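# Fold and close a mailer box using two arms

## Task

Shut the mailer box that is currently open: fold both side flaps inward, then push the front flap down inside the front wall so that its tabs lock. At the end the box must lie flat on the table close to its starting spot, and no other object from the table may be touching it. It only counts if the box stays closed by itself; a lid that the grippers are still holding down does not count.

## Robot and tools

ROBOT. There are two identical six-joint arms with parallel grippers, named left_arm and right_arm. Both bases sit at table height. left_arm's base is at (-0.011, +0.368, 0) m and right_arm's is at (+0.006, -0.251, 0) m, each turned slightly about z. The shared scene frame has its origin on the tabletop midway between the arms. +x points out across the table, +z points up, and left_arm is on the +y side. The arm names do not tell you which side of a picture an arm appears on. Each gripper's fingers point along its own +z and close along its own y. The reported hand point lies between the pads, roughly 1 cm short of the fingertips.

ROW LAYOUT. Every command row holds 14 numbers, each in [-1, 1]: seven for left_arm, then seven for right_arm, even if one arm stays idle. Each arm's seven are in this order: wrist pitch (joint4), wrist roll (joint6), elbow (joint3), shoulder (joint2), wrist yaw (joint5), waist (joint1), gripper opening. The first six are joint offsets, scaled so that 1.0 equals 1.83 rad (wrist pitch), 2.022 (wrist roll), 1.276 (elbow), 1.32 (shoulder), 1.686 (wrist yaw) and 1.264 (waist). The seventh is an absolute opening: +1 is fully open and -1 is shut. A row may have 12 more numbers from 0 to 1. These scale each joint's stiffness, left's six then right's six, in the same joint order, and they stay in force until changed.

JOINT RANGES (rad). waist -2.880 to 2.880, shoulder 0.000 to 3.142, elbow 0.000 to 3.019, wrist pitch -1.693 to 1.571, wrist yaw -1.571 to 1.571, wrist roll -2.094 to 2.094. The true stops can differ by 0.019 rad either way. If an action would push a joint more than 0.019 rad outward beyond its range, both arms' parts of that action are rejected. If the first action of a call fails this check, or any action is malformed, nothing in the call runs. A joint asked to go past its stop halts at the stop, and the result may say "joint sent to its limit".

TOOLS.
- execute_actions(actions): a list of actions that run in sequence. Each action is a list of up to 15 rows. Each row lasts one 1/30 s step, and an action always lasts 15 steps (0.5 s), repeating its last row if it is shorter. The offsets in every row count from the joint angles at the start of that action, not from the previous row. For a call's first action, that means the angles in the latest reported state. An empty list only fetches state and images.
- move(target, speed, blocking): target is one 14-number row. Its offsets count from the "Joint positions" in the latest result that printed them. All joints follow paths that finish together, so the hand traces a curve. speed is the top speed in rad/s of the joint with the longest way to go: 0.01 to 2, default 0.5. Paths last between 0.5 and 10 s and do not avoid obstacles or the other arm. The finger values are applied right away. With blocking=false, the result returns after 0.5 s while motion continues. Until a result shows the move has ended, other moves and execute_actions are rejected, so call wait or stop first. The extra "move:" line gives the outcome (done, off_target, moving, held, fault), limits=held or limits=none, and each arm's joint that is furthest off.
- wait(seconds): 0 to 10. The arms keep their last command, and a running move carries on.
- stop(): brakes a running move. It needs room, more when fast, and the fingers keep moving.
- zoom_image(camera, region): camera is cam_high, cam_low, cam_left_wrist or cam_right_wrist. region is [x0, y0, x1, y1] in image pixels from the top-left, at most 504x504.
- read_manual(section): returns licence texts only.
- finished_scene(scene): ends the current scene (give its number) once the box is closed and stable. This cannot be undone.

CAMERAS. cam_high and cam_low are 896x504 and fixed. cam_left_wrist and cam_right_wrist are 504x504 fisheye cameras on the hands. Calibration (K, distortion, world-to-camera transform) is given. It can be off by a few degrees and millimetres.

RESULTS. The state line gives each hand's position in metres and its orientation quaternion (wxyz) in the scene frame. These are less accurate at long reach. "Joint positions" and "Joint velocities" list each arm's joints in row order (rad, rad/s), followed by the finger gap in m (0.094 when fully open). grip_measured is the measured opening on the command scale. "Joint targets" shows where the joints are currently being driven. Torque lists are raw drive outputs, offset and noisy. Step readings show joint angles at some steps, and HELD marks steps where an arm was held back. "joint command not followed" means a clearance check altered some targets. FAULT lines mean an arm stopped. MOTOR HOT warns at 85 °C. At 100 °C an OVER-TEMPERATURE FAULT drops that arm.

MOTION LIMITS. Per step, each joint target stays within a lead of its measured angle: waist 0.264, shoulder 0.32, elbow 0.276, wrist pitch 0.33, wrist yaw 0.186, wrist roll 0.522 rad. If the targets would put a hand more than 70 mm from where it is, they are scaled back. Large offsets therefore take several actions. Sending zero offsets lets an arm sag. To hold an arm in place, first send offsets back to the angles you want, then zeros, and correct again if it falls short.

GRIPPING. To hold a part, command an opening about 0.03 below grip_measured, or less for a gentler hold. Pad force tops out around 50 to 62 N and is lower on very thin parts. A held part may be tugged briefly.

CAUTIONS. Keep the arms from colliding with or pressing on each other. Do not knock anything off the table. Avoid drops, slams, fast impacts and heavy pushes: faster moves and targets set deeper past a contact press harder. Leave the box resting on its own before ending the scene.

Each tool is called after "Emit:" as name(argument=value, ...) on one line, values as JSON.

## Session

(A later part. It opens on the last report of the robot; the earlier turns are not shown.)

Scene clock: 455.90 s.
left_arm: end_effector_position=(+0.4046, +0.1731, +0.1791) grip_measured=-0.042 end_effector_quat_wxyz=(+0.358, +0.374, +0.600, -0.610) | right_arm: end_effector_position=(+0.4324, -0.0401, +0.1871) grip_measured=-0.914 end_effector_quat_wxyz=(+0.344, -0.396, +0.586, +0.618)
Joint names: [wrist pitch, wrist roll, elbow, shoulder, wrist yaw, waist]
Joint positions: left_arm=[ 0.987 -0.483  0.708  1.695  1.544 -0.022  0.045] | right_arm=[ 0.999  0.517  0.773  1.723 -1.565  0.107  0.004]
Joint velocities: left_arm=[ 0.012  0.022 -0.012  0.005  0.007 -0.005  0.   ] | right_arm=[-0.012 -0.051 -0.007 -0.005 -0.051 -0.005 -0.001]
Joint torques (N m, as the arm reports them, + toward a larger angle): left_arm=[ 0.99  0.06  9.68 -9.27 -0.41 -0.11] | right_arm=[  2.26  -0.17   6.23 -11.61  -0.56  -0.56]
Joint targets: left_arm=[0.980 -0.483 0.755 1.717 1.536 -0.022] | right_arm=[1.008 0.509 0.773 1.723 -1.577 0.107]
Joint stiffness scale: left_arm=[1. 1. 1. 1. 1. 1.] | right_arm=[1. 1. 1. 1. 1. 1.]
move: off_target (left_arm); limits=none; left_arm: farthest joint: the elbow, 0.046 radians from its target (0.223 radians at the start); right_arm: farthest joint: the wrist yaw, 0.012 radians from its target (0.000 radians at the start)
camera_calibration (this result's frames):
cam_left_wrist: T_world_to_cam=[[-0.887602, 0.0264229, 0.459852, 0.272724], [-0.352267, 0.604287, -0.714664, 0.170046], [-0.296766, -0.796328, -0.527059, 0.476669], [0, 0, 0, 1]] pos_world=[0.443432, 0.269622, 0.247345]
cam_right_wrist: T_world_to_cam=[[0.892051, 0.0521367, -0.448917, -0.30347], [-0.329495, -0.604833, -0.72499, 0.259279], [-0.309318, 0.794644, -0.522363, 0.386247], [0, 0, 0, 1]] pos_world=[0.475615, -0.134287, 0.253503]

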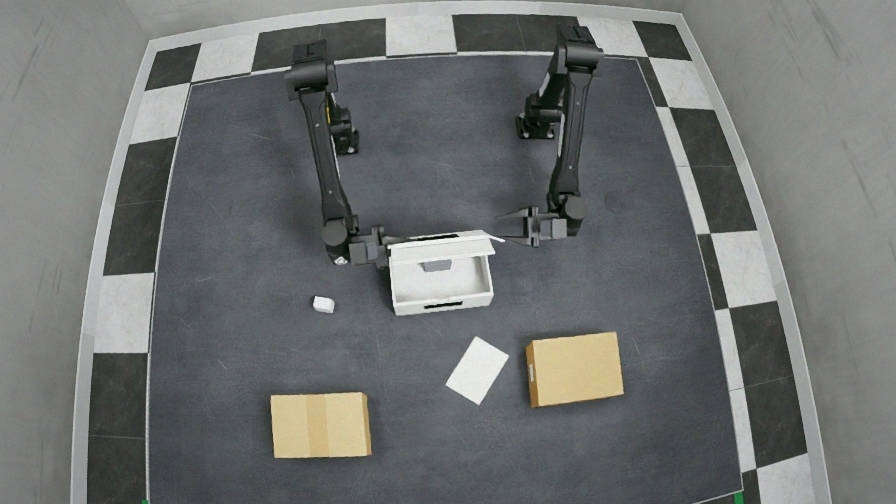

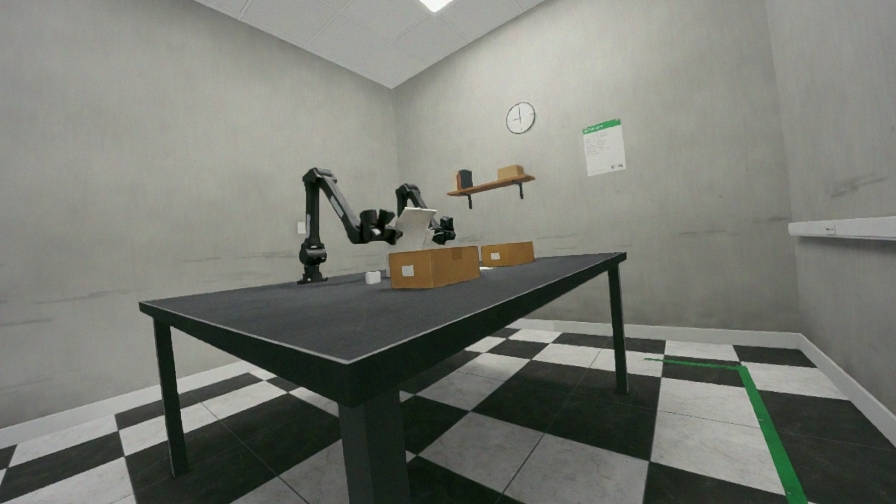

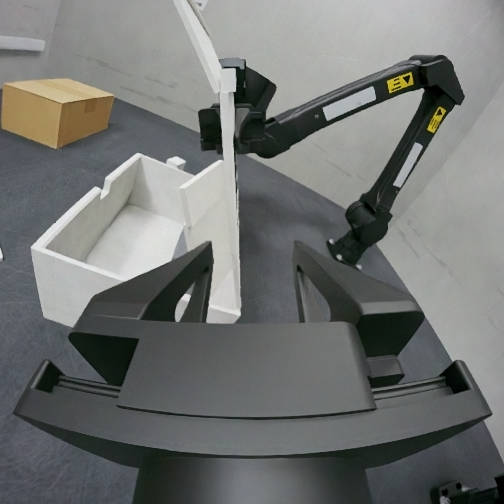

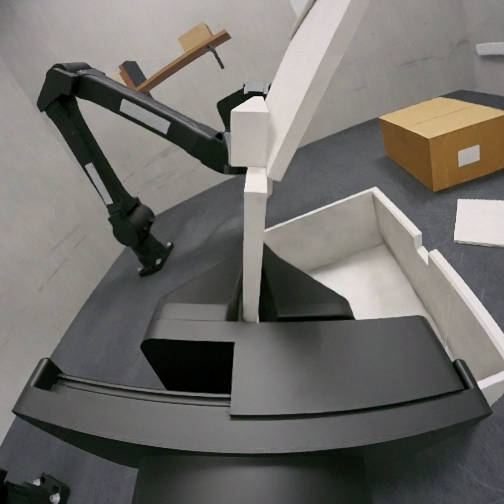

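Emit:
move(target=[-0.016,0,0.082,0.045,-0.006,-0.065,-0.04,0.005,0,0,0,-0.006,0,-0.93], speed=0.07)

Emit:
move(target=[-0.016,0,0.082,0.045,-0.012,-0.07,-0.04,0.005,0,0,0,-0.004,0.01,-0.93], speed=0.07)

Scene clock: 465.37 s.
left_arm: end_effector_position=(+0.4103, +0.1467, +0.1835) grip_measured=-0.042 end_effector_quat_wxyz=(+0.341, +0.397, +0.585, -0.619) | right_arm: end_effector_position=(+0.4380, -0.0461, +0.1872) grip_measured=-0.922 end_effector_quat_wxyz=(+0.350, -0.384, +0.593, +0.615)
Joint names: [wrist pitch, wrist roll, elbow, shoulder, wrist yaw, waist]
Joint positions: left_arm=[ 0.967 -0.483  0.765  1.721  1.55  -0.081  0.045] | right_arm=[ 0.999  0.527  0.773  1.723 -1.55   0.092  0.004]
Joint velocities: left_arm=[ 0.002  0.007 -0.017 -0.015  0.007 -0.024  0.   ] | right_arm=[ 0.007  0.081  0.017 -0.005 -0.007 -0.005 -0.   ]
Joint torques (N m, as the arm reports them, + toward a larger angle): left_arm=[ 0.82  0.06 10.07 -9.11 -0.72 -1.87] | right_arm=[  2.32  -0.18   6.14 -11.3   -1.08   0.76]
Joint targets: left_arm=[0.957 -0.483 0.813 1.754 1.534 -0.104] | right_arm=[1.008 0.517 0.773 1.723 -1.575 0.107]
Joint stiffness scale: left_arm=[1. 1. 1. 1. 1. 1.] | right_arm=[1. 1. 1. 1. 1. 1.]
move: off_target (left_arm, right_arm); limits=none; left_arm: farthest joint: the elbow, 0.048 radians from its target (0.104 radians at the start); right_arm: farthest joint: the wrist yaw, 0.025 radians from its target (0.010 radians at the start)
camera_calibration (this result's frames):
cam_left_wrist: T_world_to_cam=[[-0.888993, 0.0847953, 0.450002, 0.27028], [-0.304248, 0.625068, -0.718835, 0.169153], [-0.342236, -0.775951, -0.529882, 0.475766], [0, 0, 0, 1]] pos_world=[0.454565, 0.24052, 0.252067]
cam_right_wrist: T_world_to_cam=[[0.88851, 0.0260013, -0.458119, -0.305997], [-0.354575, -0.594801, -0.721449, 0.268336], [-0.291248, 0.803452, -0.519267, 0.384744], [0, 0, 0, 1]] pos_world=[0.479083, -0.141561, 0.253192]

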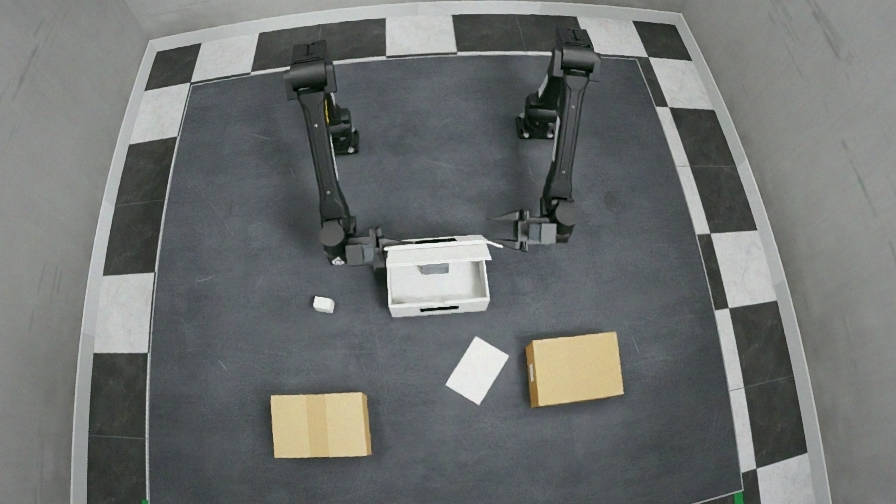

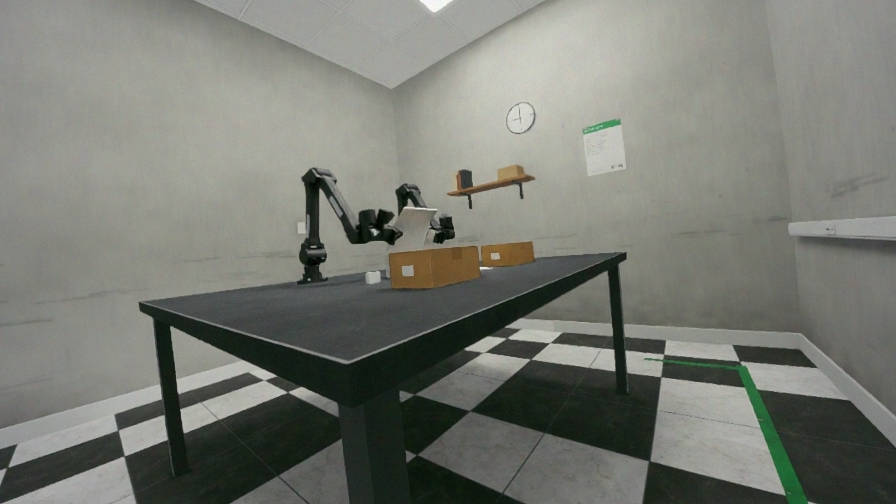

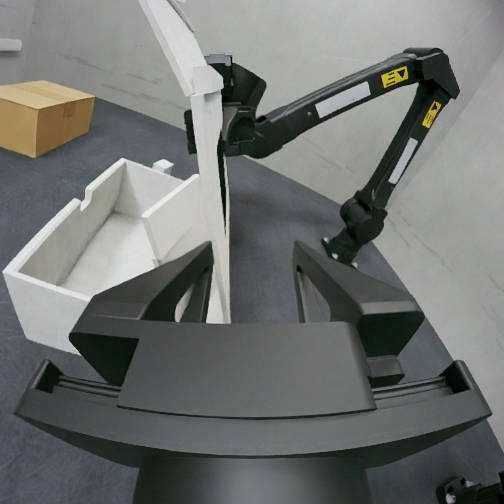

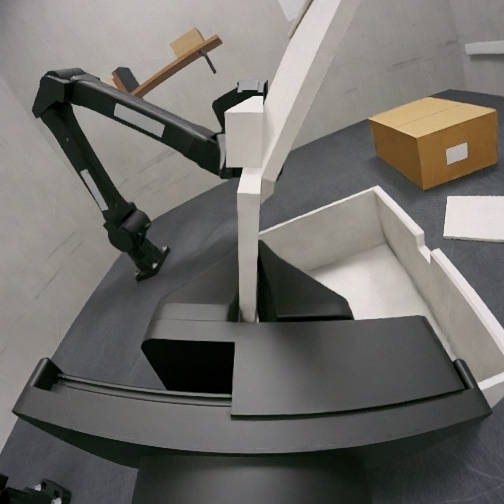

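Scene clock: 467.17 s.
left_arm: end_effector_position=(+0.4213, +0.1326, +0.1840) grip_measured=-0.042 end_effector_quat_wxyz=(+0.332, +0.405, +0.580, -0.624) | right_arm: end_effector_position=(+0.4449, -0.0565, +0.1873) grip_measured=-0.922 end_effector_quat_wxyz=(+0.360, -0.372, +0.601, +0.609)
Joint names: [wrist pitch, wrist roll, elbow, shoulder, wrist yaw, waist]
Joint positions: left_arm=[ 0.945 -0.483  0.816  1.752  1.55  -0.109  0.045] | right_arm=[ 0.999  0.531  0.773  1.723 -1.537  0.068  0.004]
Joint velocities: left_arm=[ 0.007 -0.022  0.002 -0.015 -0.022  0.015  0.   ] | right_arm=[-0.017  0.022 -0.007  0.005 -0.022 -0.005 -0.001]
Joint torques (N m, as the arm reports them, + toward a larger angle): left_arm=[  0.92   0.06  10.59 -10.2   -0.92  -4.89] | right_arm=[  2.39  -0.07   6.41 -11.01  -0.81   2.05]
Joint targets: left_arm=[0.938 -0.483 0.869 1.780 1.529 -0.169] | right_arm=[1.008 0.527 0.773 1.723 -1.556 0.105]
Joint stiffness scale: left_arm=[1. 1. 1. 1. 1. 1.] | right_arm=[1. 1. 1. 1. 1. 1.]
move: off_target (left_arm, right_arm); limits=none; left_arm: farthest joint: the waist, 0.061 radians from its target (0.088 radians at the start); right_arm: farthest joint: the waist, 0.036 radians from its target (0.012 radians at the start)
camera_calibration (this result's frames):
cam_left_wrist: T_world_to_cam=[[-0.885776, 0.109443, 0.451024, 0.276278], [-0.28754, 0.633413, -0.718407, 0.173495], [-0.364309, -0.766036, -0.529593, 0.476806], [0, 0, 0, 1]] pos_world=[0.468312, 0.22512, 0.252545]
cam_right_wrist: T_world_to_cam=[[0.8871, -0.00628409, -0.461535, -0.312427], [-0.378874, -0.581042, -0.720309, 0.276084], [-0.263644, 0.81385, -0.517823, 0.3832], [0, 0, 0, 1]] pos_world=[0.482783, -0.153414, 0.2531]

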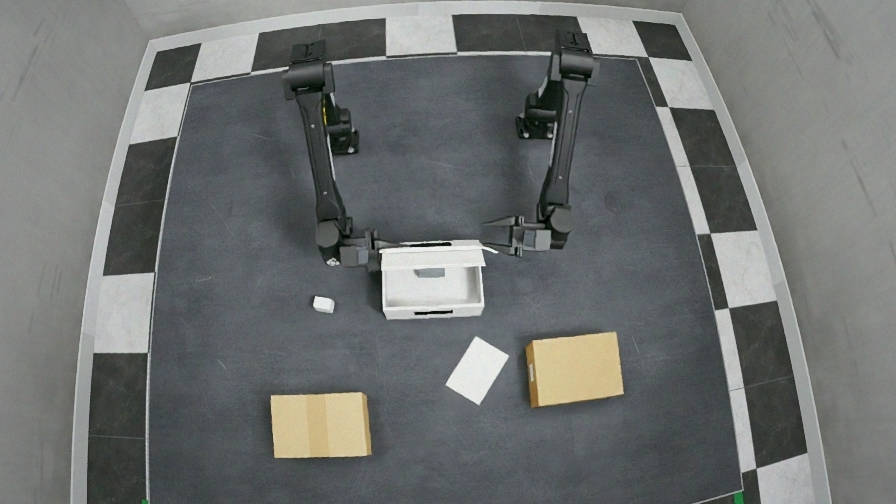

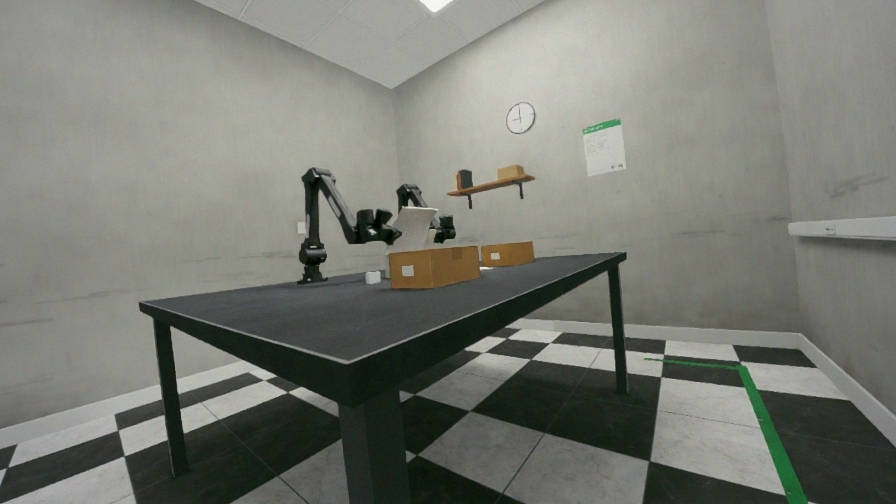

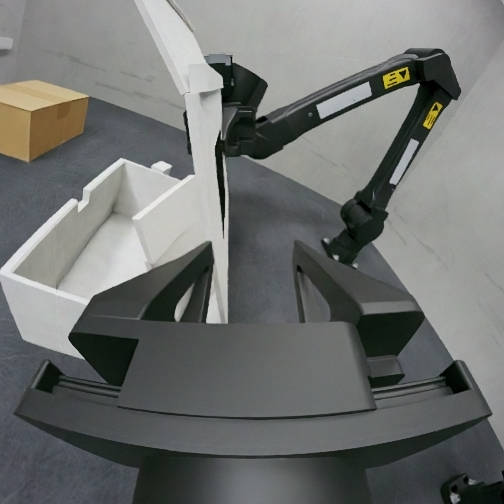

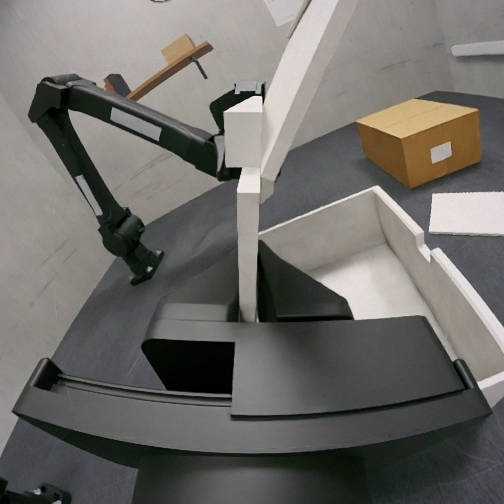

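Emit:
move(target=[0,0,0.03,0.012,0,0.068,-0.04,0.005,-0.012,0,0,-0.028,0.045,-0.93], speed=0.05)

Scene clock: 479.77 s.
left_arm: end_effector_position=(+0.4359, +0.1656, +0.1835) grip_measured=-0.042 end_effector_quat_wxyz=(+0.352, +0.384, +0.593, -0.613) | right_arm: end_effector_position=(+0.4423, -0.0547, +0.1879) grip_measured=-0.922 end_effector_quat_wxyz=(+0.359, -0.379, +0.596, +0.610)
Joint names: [wrist pitch, wrist roll, elbow, shoulder, wrist yaw, waist]
Joint positions: left_arm=[ 0.945 -0.483  0.815  1.752  1.558 -0.034  0.045] | right_arm=[ 0.999  0.522  0.773  1.722 -1.548  0.072  0.004]
Joint velocities: left_arm=[ 0.002  0.051  0.002 -0.005 -0.037 -0.005 -0.001] | right_arm=[-0.012  0.066 -0.027 -0.005 -0.007  0.005 -0.   ]
Joint torques (N m, as the arm reports them, + toward a larger angle): left_arm=[  1.25   0.06   9.47 -11.07  -0.37   0.74] | right_arm=[  2.15  -0.24   6.33 -10.74  -1.54   3.84]
Joint targets: left_arm=[0.945 -0.483 0.855 1.768 1.550 -0.023] | right_arm=[1.008 0.507 0.773 1.723 -1.584 0.125]
Joint stiffness scale: left_arm=[1. 1. 1. 1. 1. 1.] | right_arm=[1. 1. 1. 1. 1. 1.]
move: off_target (left_arm, right_arm); limits=none; left_arm: farthest joint: the elbow, 0.040 radians from its target (0.038 radians at the start); right_arm: farthest joint: the waist, 0.052 radians from its target (0.057 radians at the start)
camera_calibration (this result's frames):
cam_left_wrist: T_world_to_cam=[[-0.890438, 0.0496902, 0.452384, 0.297493], [-0.330477, 0.612822, -0.717798, 0.178434], [-0.312898, -0.788657, -0.529258, 0.488469], [0, 0, 0, 1]] pos_world=[0.476709, 0.261104, 0.252025]
cam_right_wrist: T_world_to_cam=[[0.891988, 0.00650724, -0.452013, -0.313033], [-0.362695, -0.586536, -0.724174, 0.269782], [-0.269834, 0.809897, -0.520823, 0.384419], [0, 0, 0, 1]] pos_world=[0.480799, -0.151066, 0.254088]

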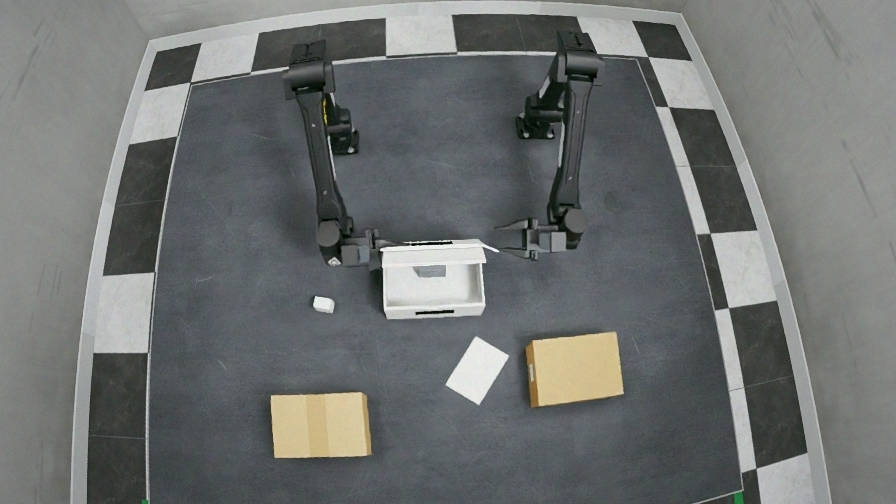

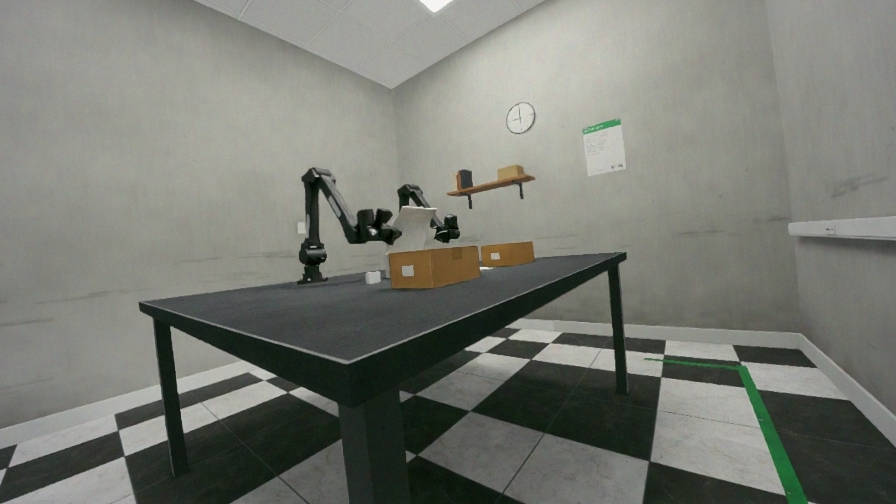

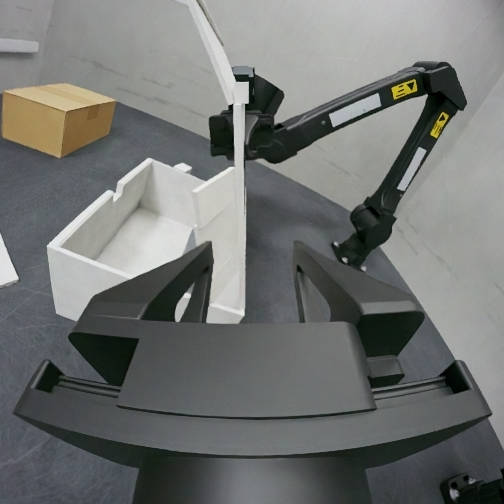

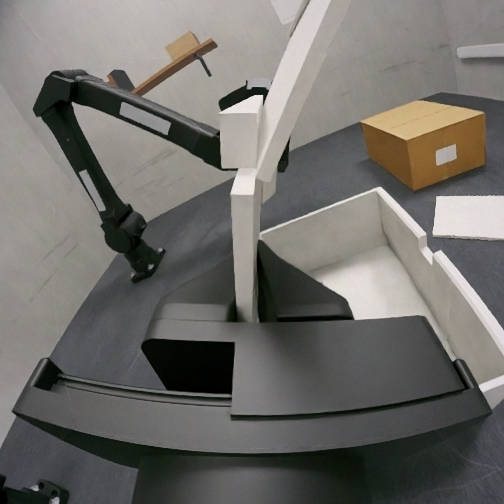

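Emit:
move(target=[-0.02,0,0.095,0.055,-0.008,-0.04,-0.04,0.005,-0.006,0,0,-0.018,0.035,-0.93], speed=0.07)

Scene clock: 489.80 s.
left_arm: end_effector_position=(+0.4551, +0.1479, +0.1822) grip_measured=-0.042 end_effector_quat_wxyz=(+0.341, +0.393, +0.588, -0.619) | right_arm: end_effector_position=(+0.4423, -0.0547, +0.1882) grip_measured=-0.922 end_effector_quat_wxyz=(+0.360, -0.380, +0.596, +0.609)
Joint names: [wrist pitch, wrist roll, elbow, shoulder, wrist yaw, waist]
Joint positions: left_arm=[ 0.914 -0.483  0.892  1.802  1.556 -0.068  0.045] | right_arm=[ 0.999  0.519  0.773  1.721 -1.547  0.072  0.004]
Joint velocities: left_arm=[ 0.007  0.051 -0.007 -0.015 -0.066  0.015 -0.001] | right_arm=[-0.017  0.022 -0.002 -0.015 -0.066  0.005 -0.001]
Joint torques (N m, as the arm reports them, + toward a larger angle): left_arm=[  1.03   0.06   9.94 -11.42  -0.53  -1.41] | right_arm=[  2.47  -0.17   6.14 -11.55  -1.31   2.53]
Joint targets: left_arm=[0.909 -0.483 0.936 1.824 1.544 -0.085] | right_arm=[1.008 0.510 0.773 1.722 -1.578 0.117]
Joint stiffness scale: left_arm=[1. 1. 1. 1. 1. 1.] | right_arm=[1. 1. 1. 1. 1. 1.]
move: off_target (left_arm, right_arm); limits=none; left_arm: farthest joint: the elbow, 0.044 radians from its target (0.121 radians at the start); right_arm: farthest joint: the waist, 0.044 radians from its target (0.044 radians at the start)
camera_calibration (this result's frames):
cam_left_wrist: T_world_to_cam=[[-0.886491, 0.0780091, 0.456122, 0.309331], [-0.313668, 0.623385, -0.716242, 0.185199], [-0.340213, -0.778014, -0.528157, 0.490484], [0, 0, 0, 1]] pos_world=[0.49918, 0.242022, 0.250607]
cam_right_wrist: T_world_to_cam=[[0.893706, 0.00623836, -0.44861, -0.314319], [-0.360158, -0.586277, -0.725648, 0.269196], [-0.267536, 0.810087, -0.521713, 0.383757], [0, 0, 0, 1]] pos_world=[0.480531, -0.151092, 0.254546]

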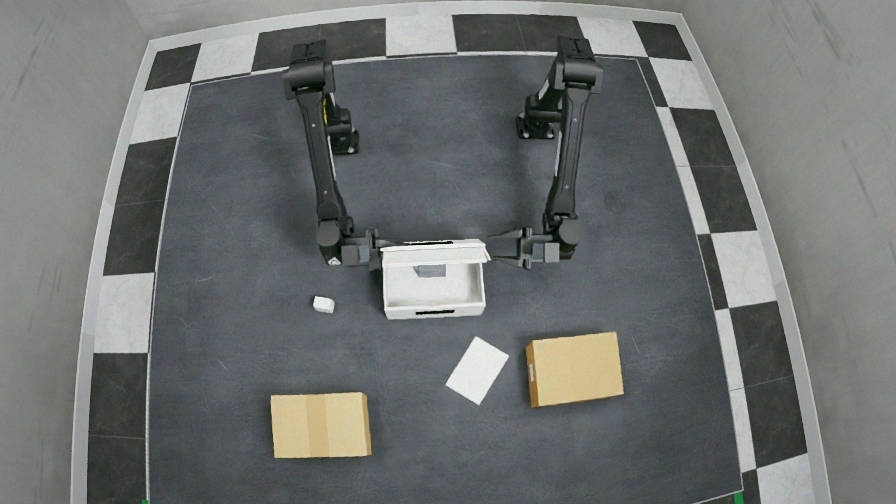

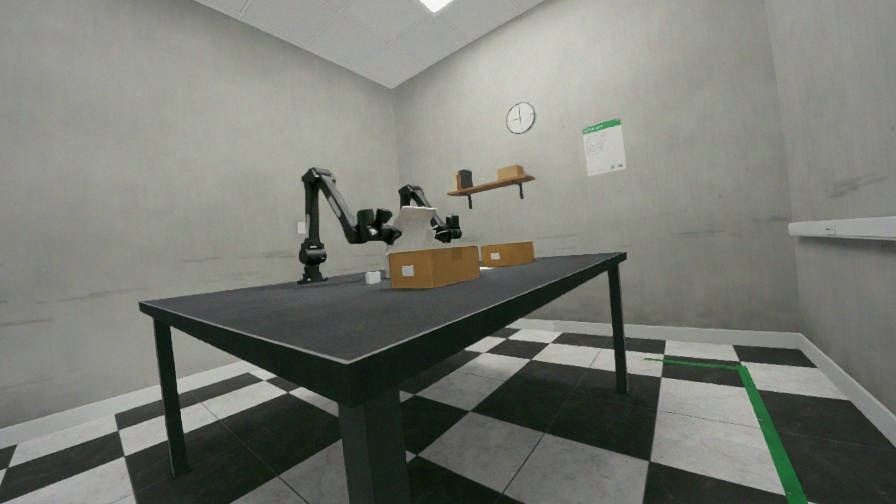

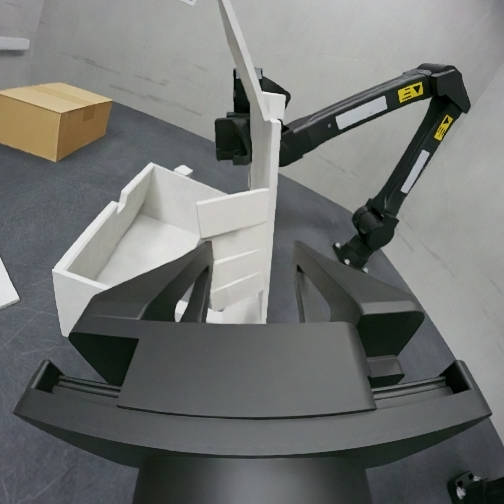

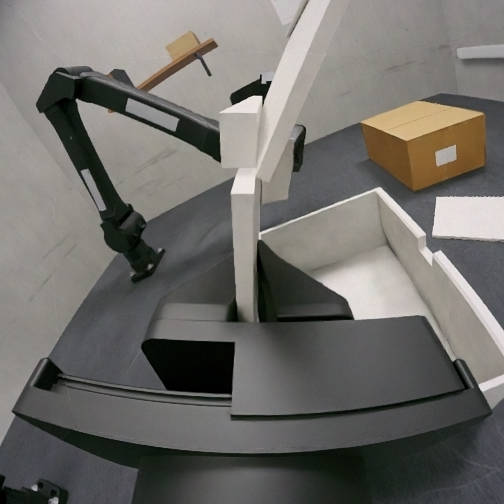

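Emit:
move(target=[0,0,0.033,0.015,-0.01,-0.065,-0.04,0.005,-0.004,0,0,-0.018,0.035,-0.93], speed=0.05)

Scene clock: 498.40 s.
left_arm: end_effector_position=(+0.4465, +0.1241, +0.1825) grip_measured=-0.042 end_effector_quat_wxyz=(+0.330, +0.403, +0.581, -0.625) | right_arm: end_effector_position=(+0.4394, -0.0549, +0.1885) grip_measured=-0.922 end_effector_quat_wxyz=(+0.357, -0.386, +0.592, +0.611)
Joint names: [wrist pitch, wrist roll, elbow, shoulder, wrist yaw, waist]
Joint positions: left_arm=[ 0.914 -0.483  0.894  1.802  1.541 -0.119  0.045] | right_arm=[ 0.999  0.516  0.773  1.72  -1.564  0.072  0.004]
Joint velocities: left_arm=[-0.007  0.022 -0.007  0.005  0.081  0.005 -0.   ] | right_arm=[-0.007 -0.037  0.002  0.005  0.007 -0.015  0.001]
Joint torques (N m, as the arm reports them, + toward a larger angle): left_arm=[  1.27   0.06   9.7  -11.77  -0.11  -2.81] | right_arm=[  2.43  -0.13   6.27 -10.8   -0.61   2.6 ]
Joint targets: left_arm=[0.914 -0.483 0.934 1.821 1.539 -0.150] | right_arm=[1.008 0.511 0.773 1.721 -1.577 0.117]
Joint stiffness scale: left_arm=[1. 1. 1. 1. 1. 1.] | right_arm=[1. 1. 1. 1. 1. 1.]
move: off_target (left_arm, right_arm); limits=none; left_arm: farthest joint: the elbow, 0.040 radians from its target (0.042 radians at the start); right_arm: farthest joint: the waist, 0.044 radians from its target (0.044 radians at the start)
camera_calibration (this result's frames):
cam_left_wrist: T_world_to_cam=[[-0.883636, 0.109848, 0.455105, 0.298386], [-0.290313, 0.634062, -0.716717, 0.185832], [-0.367294, -0.76544, -0.52839, 0.479758], [0, 0, 0, 1]] pos_world=[0.493826, 0.21662, 0.250892]
cam_right_wrist: T_world_to_cam=[[0.89538, 0.0206017, -0.444826, -0.312254], [-0.347425, -0.592542, -0.726767, 0.262607], [-0.278551, 0.805276, -0.523393, 0.388154], [0, 0, 0, 1]] pos_world=[0.478943, -0.150532, 0.255112]

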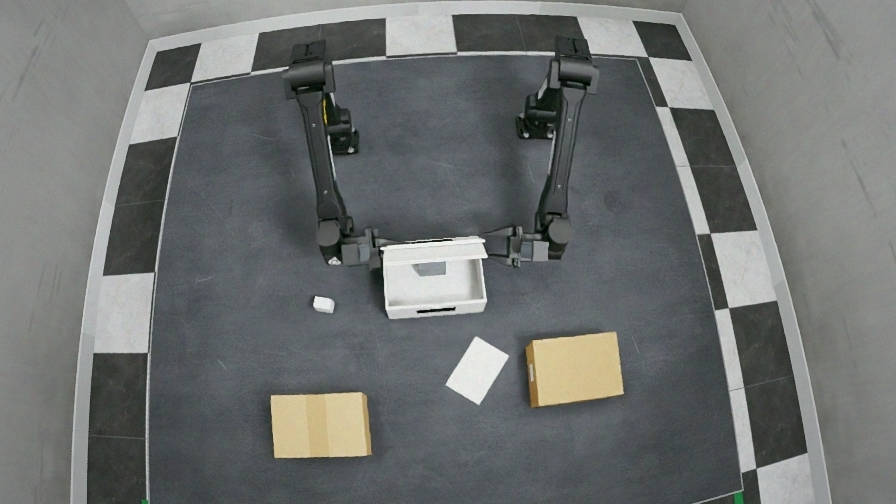

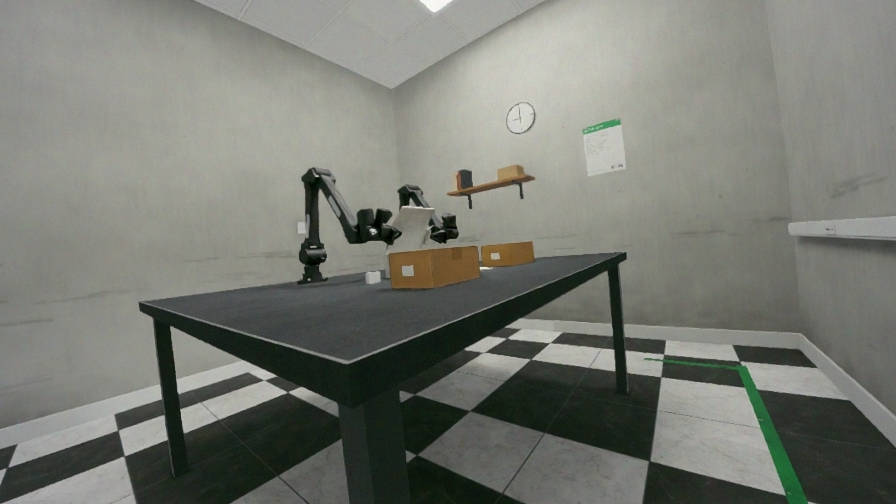

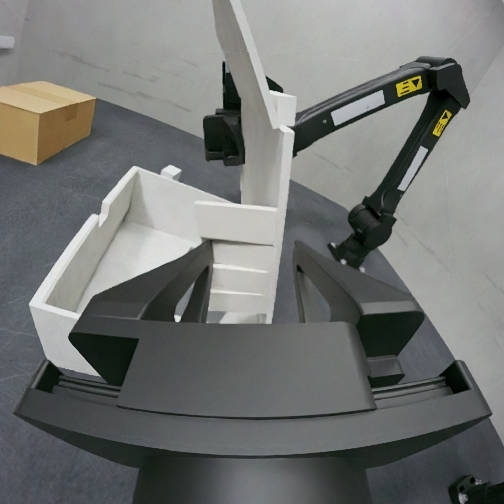

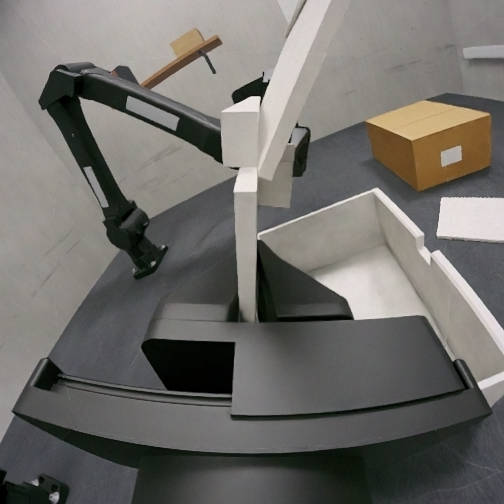

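Emit:
move(target=[0,0,0.032,0.015,-0.045,-0.095,-0.04,0.005,-0.003,0,0,-0.008,0.035,-0.93], speed=0.06)

Scene clock: 507.50 s.
left_arm: end_effector_position=(+0.4289, +0.0707, +0.1838) grip_measured=-0.042 end_effector_quat_wxyz=(+0.318, +0.417, +0.571, -0.632) | right_arm: end_effector_position=(+0.4353, -0.0485, +0.1886) grip_measured=-0.923 end_effector_quat_wxyz=(+0.350, -0.393, +0.588, +0.614)
Joint names: [wrist pitch, wrist roll, elbow, shoulder, wrist yaw, waist]
Joint positions: left_arm=[ 0.914 -0.483  0.898  1.802  1.469 -0.233  0.045] | right_arm=[ 0.999  0.516  0.773  1.72  -1.57   0.087  0.004]
Joint velocities: left_arm=[ 0.002 -0.022  0.007  0.005  0.022 -0.005 -0.   ] | right_arm=[ 0.007  0.051 -0.012 -0.005  0.081  0.015 -0.001]
Joint torques (N m, as the arm reports them, + toward a larger angle): left_arm=[  1.33   0.06   9.47 -11.87  -0.2   -0.7 ] | right_arm=[  2.18  -0.13   6.2  -11.29  -0.34   1.55]
Joint targets: left_arm=[0.914 -0.483 0.935 1.822 1.465 -0.239] | right_arm=[1.008 0.510 0.773 1.720 -1.577 0.116]
Joint stiffness scale: left_arm=[1. 1. 1. 1. 1. 1.] | right_arm=[1. 1. 1. 1. 1. 1.]
move: off_target (left_arm, right_arm); limits=none; left_arm: farthest joint: the elbow, 0.037 radians from its target (0.041 radians at the start); right_arm: farthest joint: the waist, 0.029 radians from its target (0.044 radians at the start)
camera_calibration (this result's frames):
cam_left_wrist: T_world_to_cam=[[-0.879823, 0.147781, 0.451743, 0.284402], [-0.260633, 0.644794, -0.718548, 0.202375], [-0.397469, -0.749934, -0.528788, 0.445027], [0, 0, 0, 1]] pos_world=[0.479854, 0.161221, 0.252264]
cam_right_wrist: T_world_to_cam=[[0.894917, 0.0395785, -0.444475, -0.307609], [-0.334398, -0.600049, -0.726718, 0.258971], [-0.295469, 0.798984, -0.523759, 0.389084], [0, 0, 0, 1]] pos_world=[0.476846, -0.143302, 0.255261]

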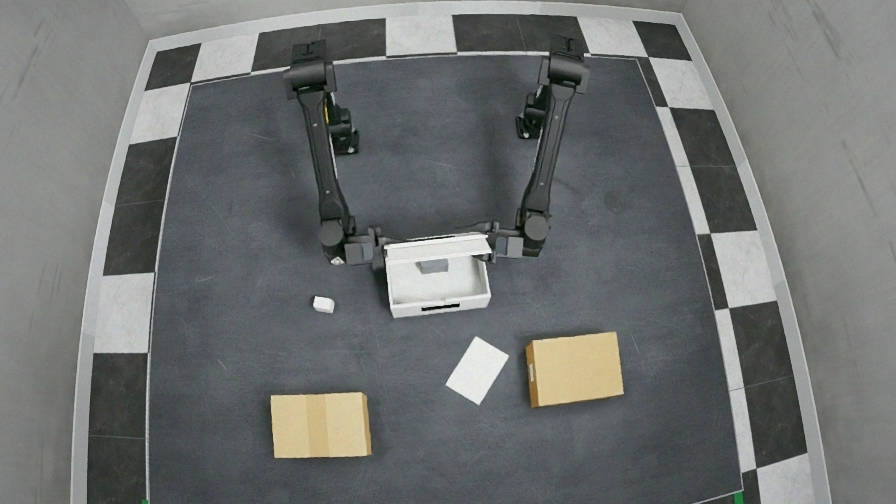

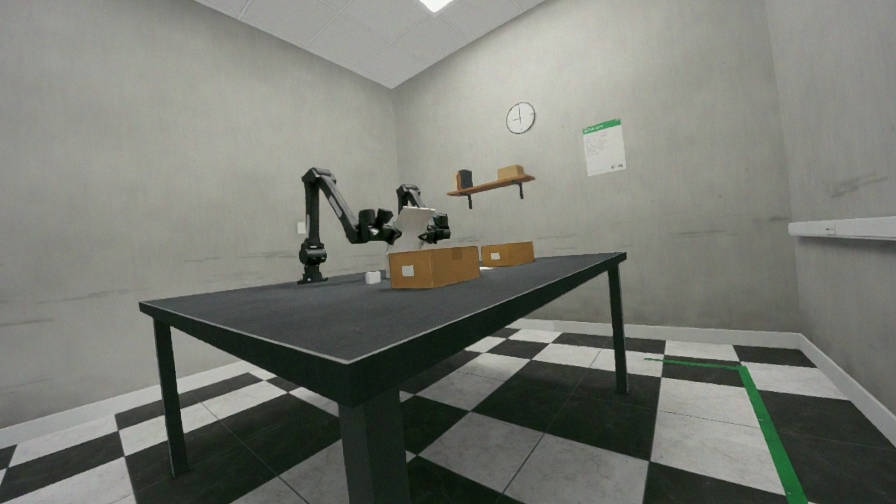

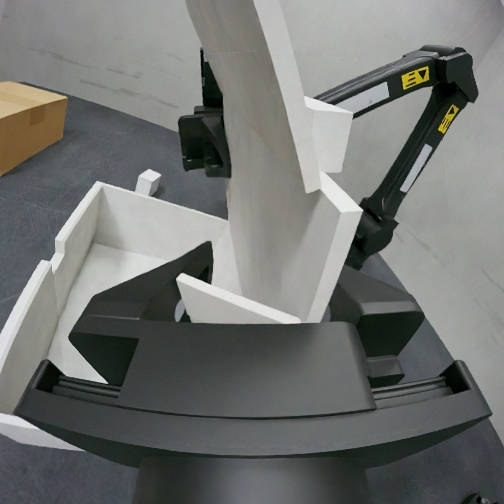

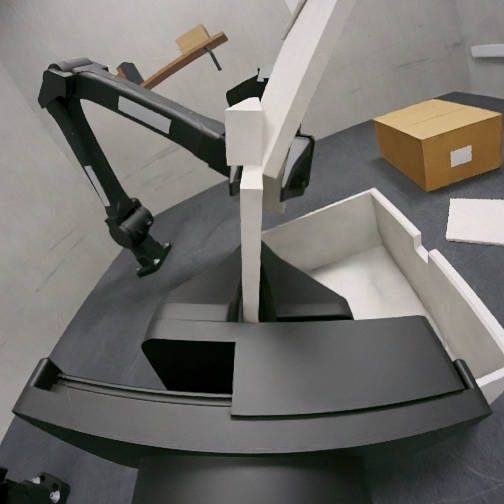

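Emit:
move(target=[0.04,0,-0.125,-0.092,-0.138,0.008,-0.2,0.005,0,0,0,0,0.02,-0.93], speed=0.12)

Emit:
move(target=[0.008,0,0,-0.015,0,0,-0.7,0.005,0,0,0,0,0.01,-0.93])

Scene clock: 527.17 s.
left_arm: end_effector_position=(+0.4199, +0.0841, +0.1756) grip_measured=-0.198 end_effector_quat_wxyz=(+0.385, +0.340, +0.622, -0.592) | right_arm: end_effector_position=(+0.4290, -0.0401, +0.1885) grip_measured=-0.923 end_effector_quat_wxyz=(+0.340, -0.403, +0.582, +0.620)
Joint names: [wrist pitch, wrist roll, elbow, shoulder, wrist yaw, waist]
Joint positions: left_arm=[ 0.968 -0.483  0.741  1.722  1.232 -0.23   0.038] | right_arm=[ 0.999  0.516  0.773  1.72  -1.583  0.108  0.004]
Joint velocities: left_arm=[ 0.002 -0.037  0.007 -0.005  0.051 -0.015 -0.001] | right_arm=[-0.012 -0.007 -0.012 -0.015 -0.007 -0.005 -0.001]
Joint torques (N m, as the arm reports them, + toward a larger angle): left_arm=[  2.43   0.07   5.7  -14.91   0.15   0.4 ] | right_arm=[  2.27  -0.09   6.26 -10.61   0.46  -0.62]
Joint targets: left_arm=[0.987 -0.483 0.738 1.681 1.236 -0.223] | right_arm=[1.008 0.516 0.773 1.720 -1.570 0.113]
Joint stiffness scale: left_arm=[1. 1. 1. 1. 1. 1.] | right_arm=[1. 1. 1. 1. 1. 1.]
move: off_target (left_arm); limits=none; left_arm: farthest joint: the shoulder, 0.041 radians from its target (0.122 radians at the start); right_arm: farthest joint: the wrist yaw, 0.013 radians from its target (0.000 radians at the start)
camera_calibration (this result's frames):
cam_left_wrist: T_world_to_cam=[[-0.879884, -0.0675043, 0.470368, 0.293117], [-0.421825, 0.566708, -0.707747, 0.257847], [-0.218785, -0.821149, -0.527112, 0.37783], [0, 0, 0, 1]] pos_world=[0.449339, 0.183917, 0.243776]
cam_right_wrist: T_world_to_cam=[[0.893167, 0.0686053, -0.444462, -0.300408], [-0.3145, -0.611165, -0.726338, 0.25277], [-0.32147, 0.788525, -0.524296, 0.39126], [0, 0, 0, 1]] pos_world=[0.473588, -0.133424, 0.255212]

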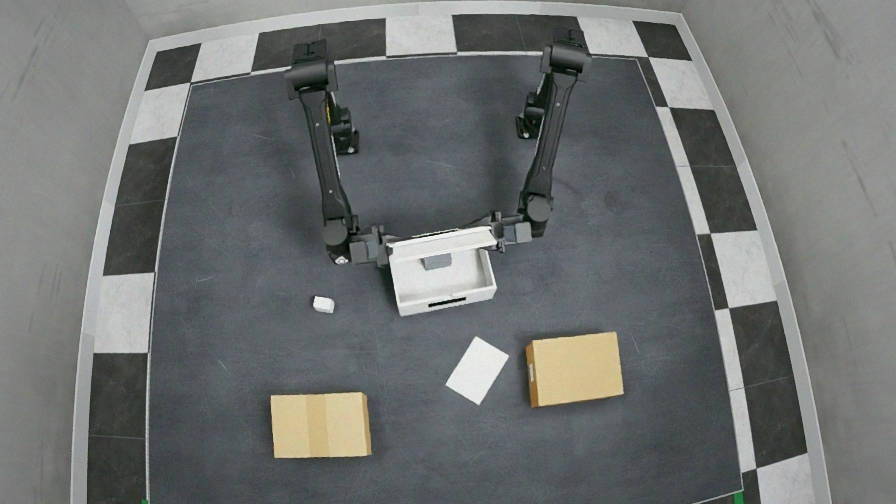

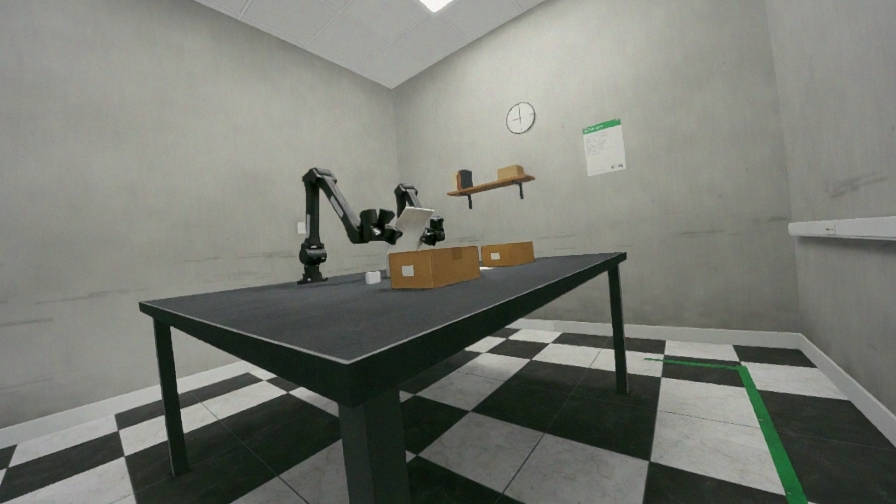

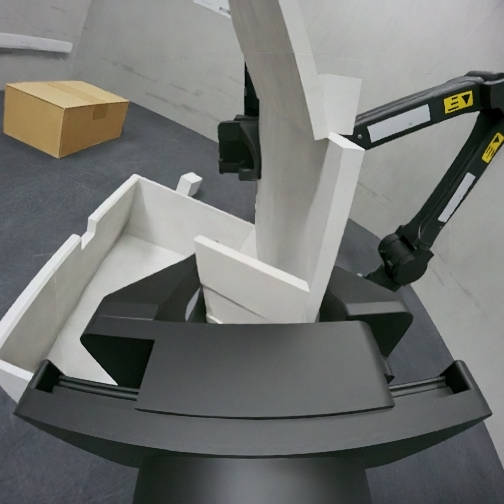

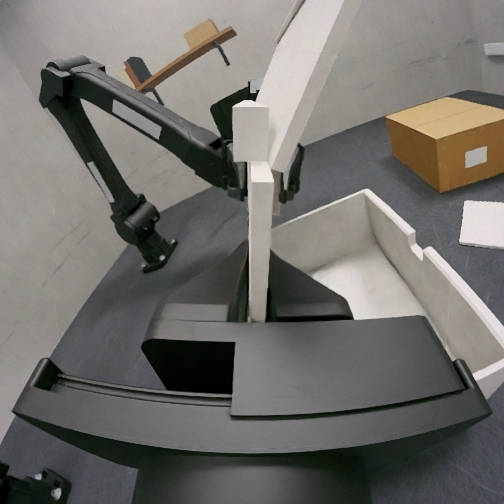

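Scene clock: 527.87 s.
left_arm: end_effector_position=(+0.4151, +0.0803, +0.1774) grip_measured=-0.696 end_effector_quat_wxyz=(+0.381, +0.349, +0.616, -0.595) | right_arm: end_effector_position=(+0.4289, -0.0396, +0.1878) grip_measured=-0.923 end_effector_quat_wxyz=(+0.338, -0.401, +0.583, +0.621)
Joint names: [wrist pitch, wrist roll, elbow, shoulder, wrist yaw, waist]
Joint positions: left_arm=[ 0.972 -0.48   0.741  1.719  1.244 -0.239  0.014] | right_arm=[ 0.999  0.521  0.772  1.721 -1.582  0.109  0.004]
Joint velocities: left_arm=[ 0.007 -0.037  0.002  0.005 -0.022 -0.034 -0.   ] | right_arm=[ 0.012 -0.037  0.002 -0.015  0.051  0.005 -0.   ]
Joint torques (N m, as the arm reports them, + toward a larger angle): left_arm=[  2.     0.04   5.96 -13.04  -0.57   0.56] | right_arm=[  2.28  -0.1    6.23 -11.57  -0.12   0.7 ]
Joint targets: left_arm=[0.982 -0.483 0.741 1.702 1.232 -0.230] | right_arm=[1.008 0.516 0.773 1.719 -1.582 0.120]
Joint stiffness scale: left_arm=[1. 1. 1. 1. 1. 1.] | right_arm=[1. 1. 1. 1. 1. 1.]
move: done; limits=none; left_arm: farthest joint: the shoulder, 0.017 radians from its target (0.019 radians at the start); right_arm: farthest joint: the waist, 0.012 radians from its target (0.013 radians at the start)
camera_calibration (this result's frames):
cam_left_wrist: T_world_to_cam=[[-0.885435, -0.0478282, 0.462297, 0.289954], [-0.403058, 0.574284, -0.71256, 0.251763], [-0.231409, -0.817258, -0.527769, 0.379603], [0, 0, 0, 1]] pos_world=[0.446054, 0.179518, 0.245694]
cam_right_wrist: T_world_to_cam=[[0.890107, 0.0683207, -0.450602, -0.29825], [-0.319458, -0.611623, -0.723784, 0.254143], [-0.325048, 0.788194, -0.522585, 0.391651], [0, 0, 0, 1]] pos_world=[0.473968, -0.132881, 0.254224]

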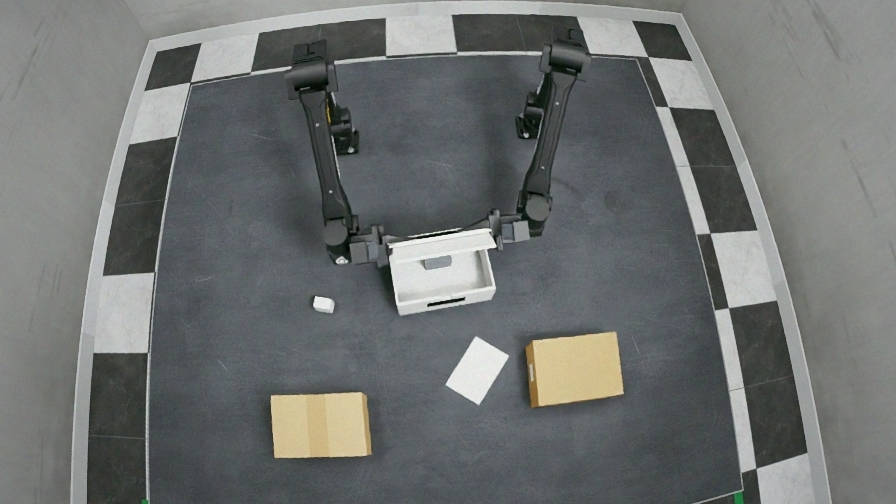

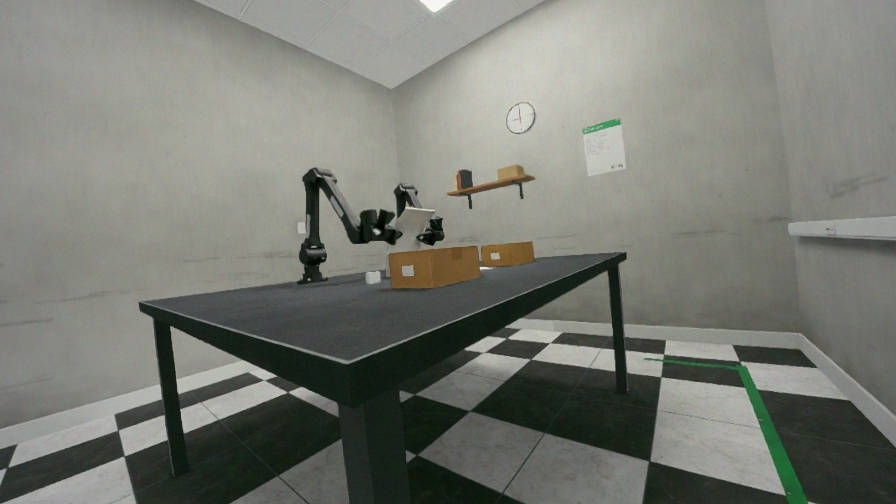

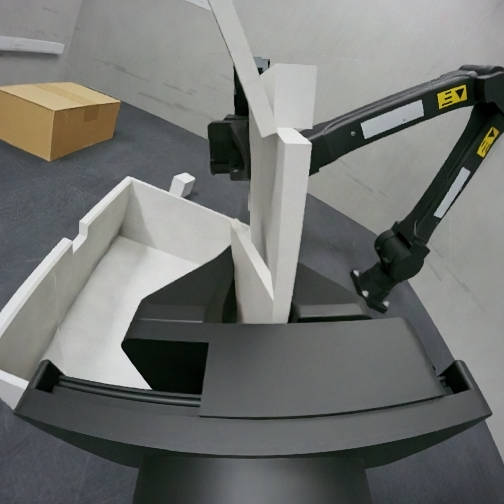

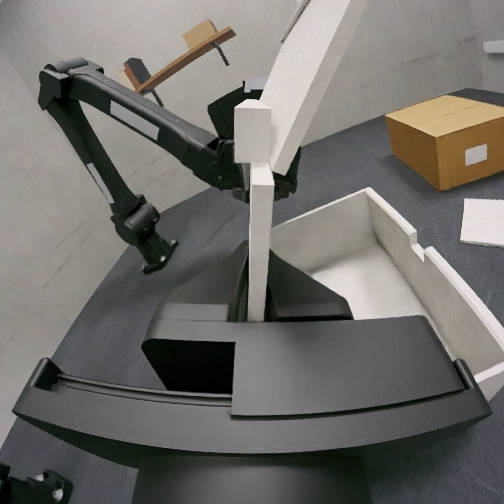

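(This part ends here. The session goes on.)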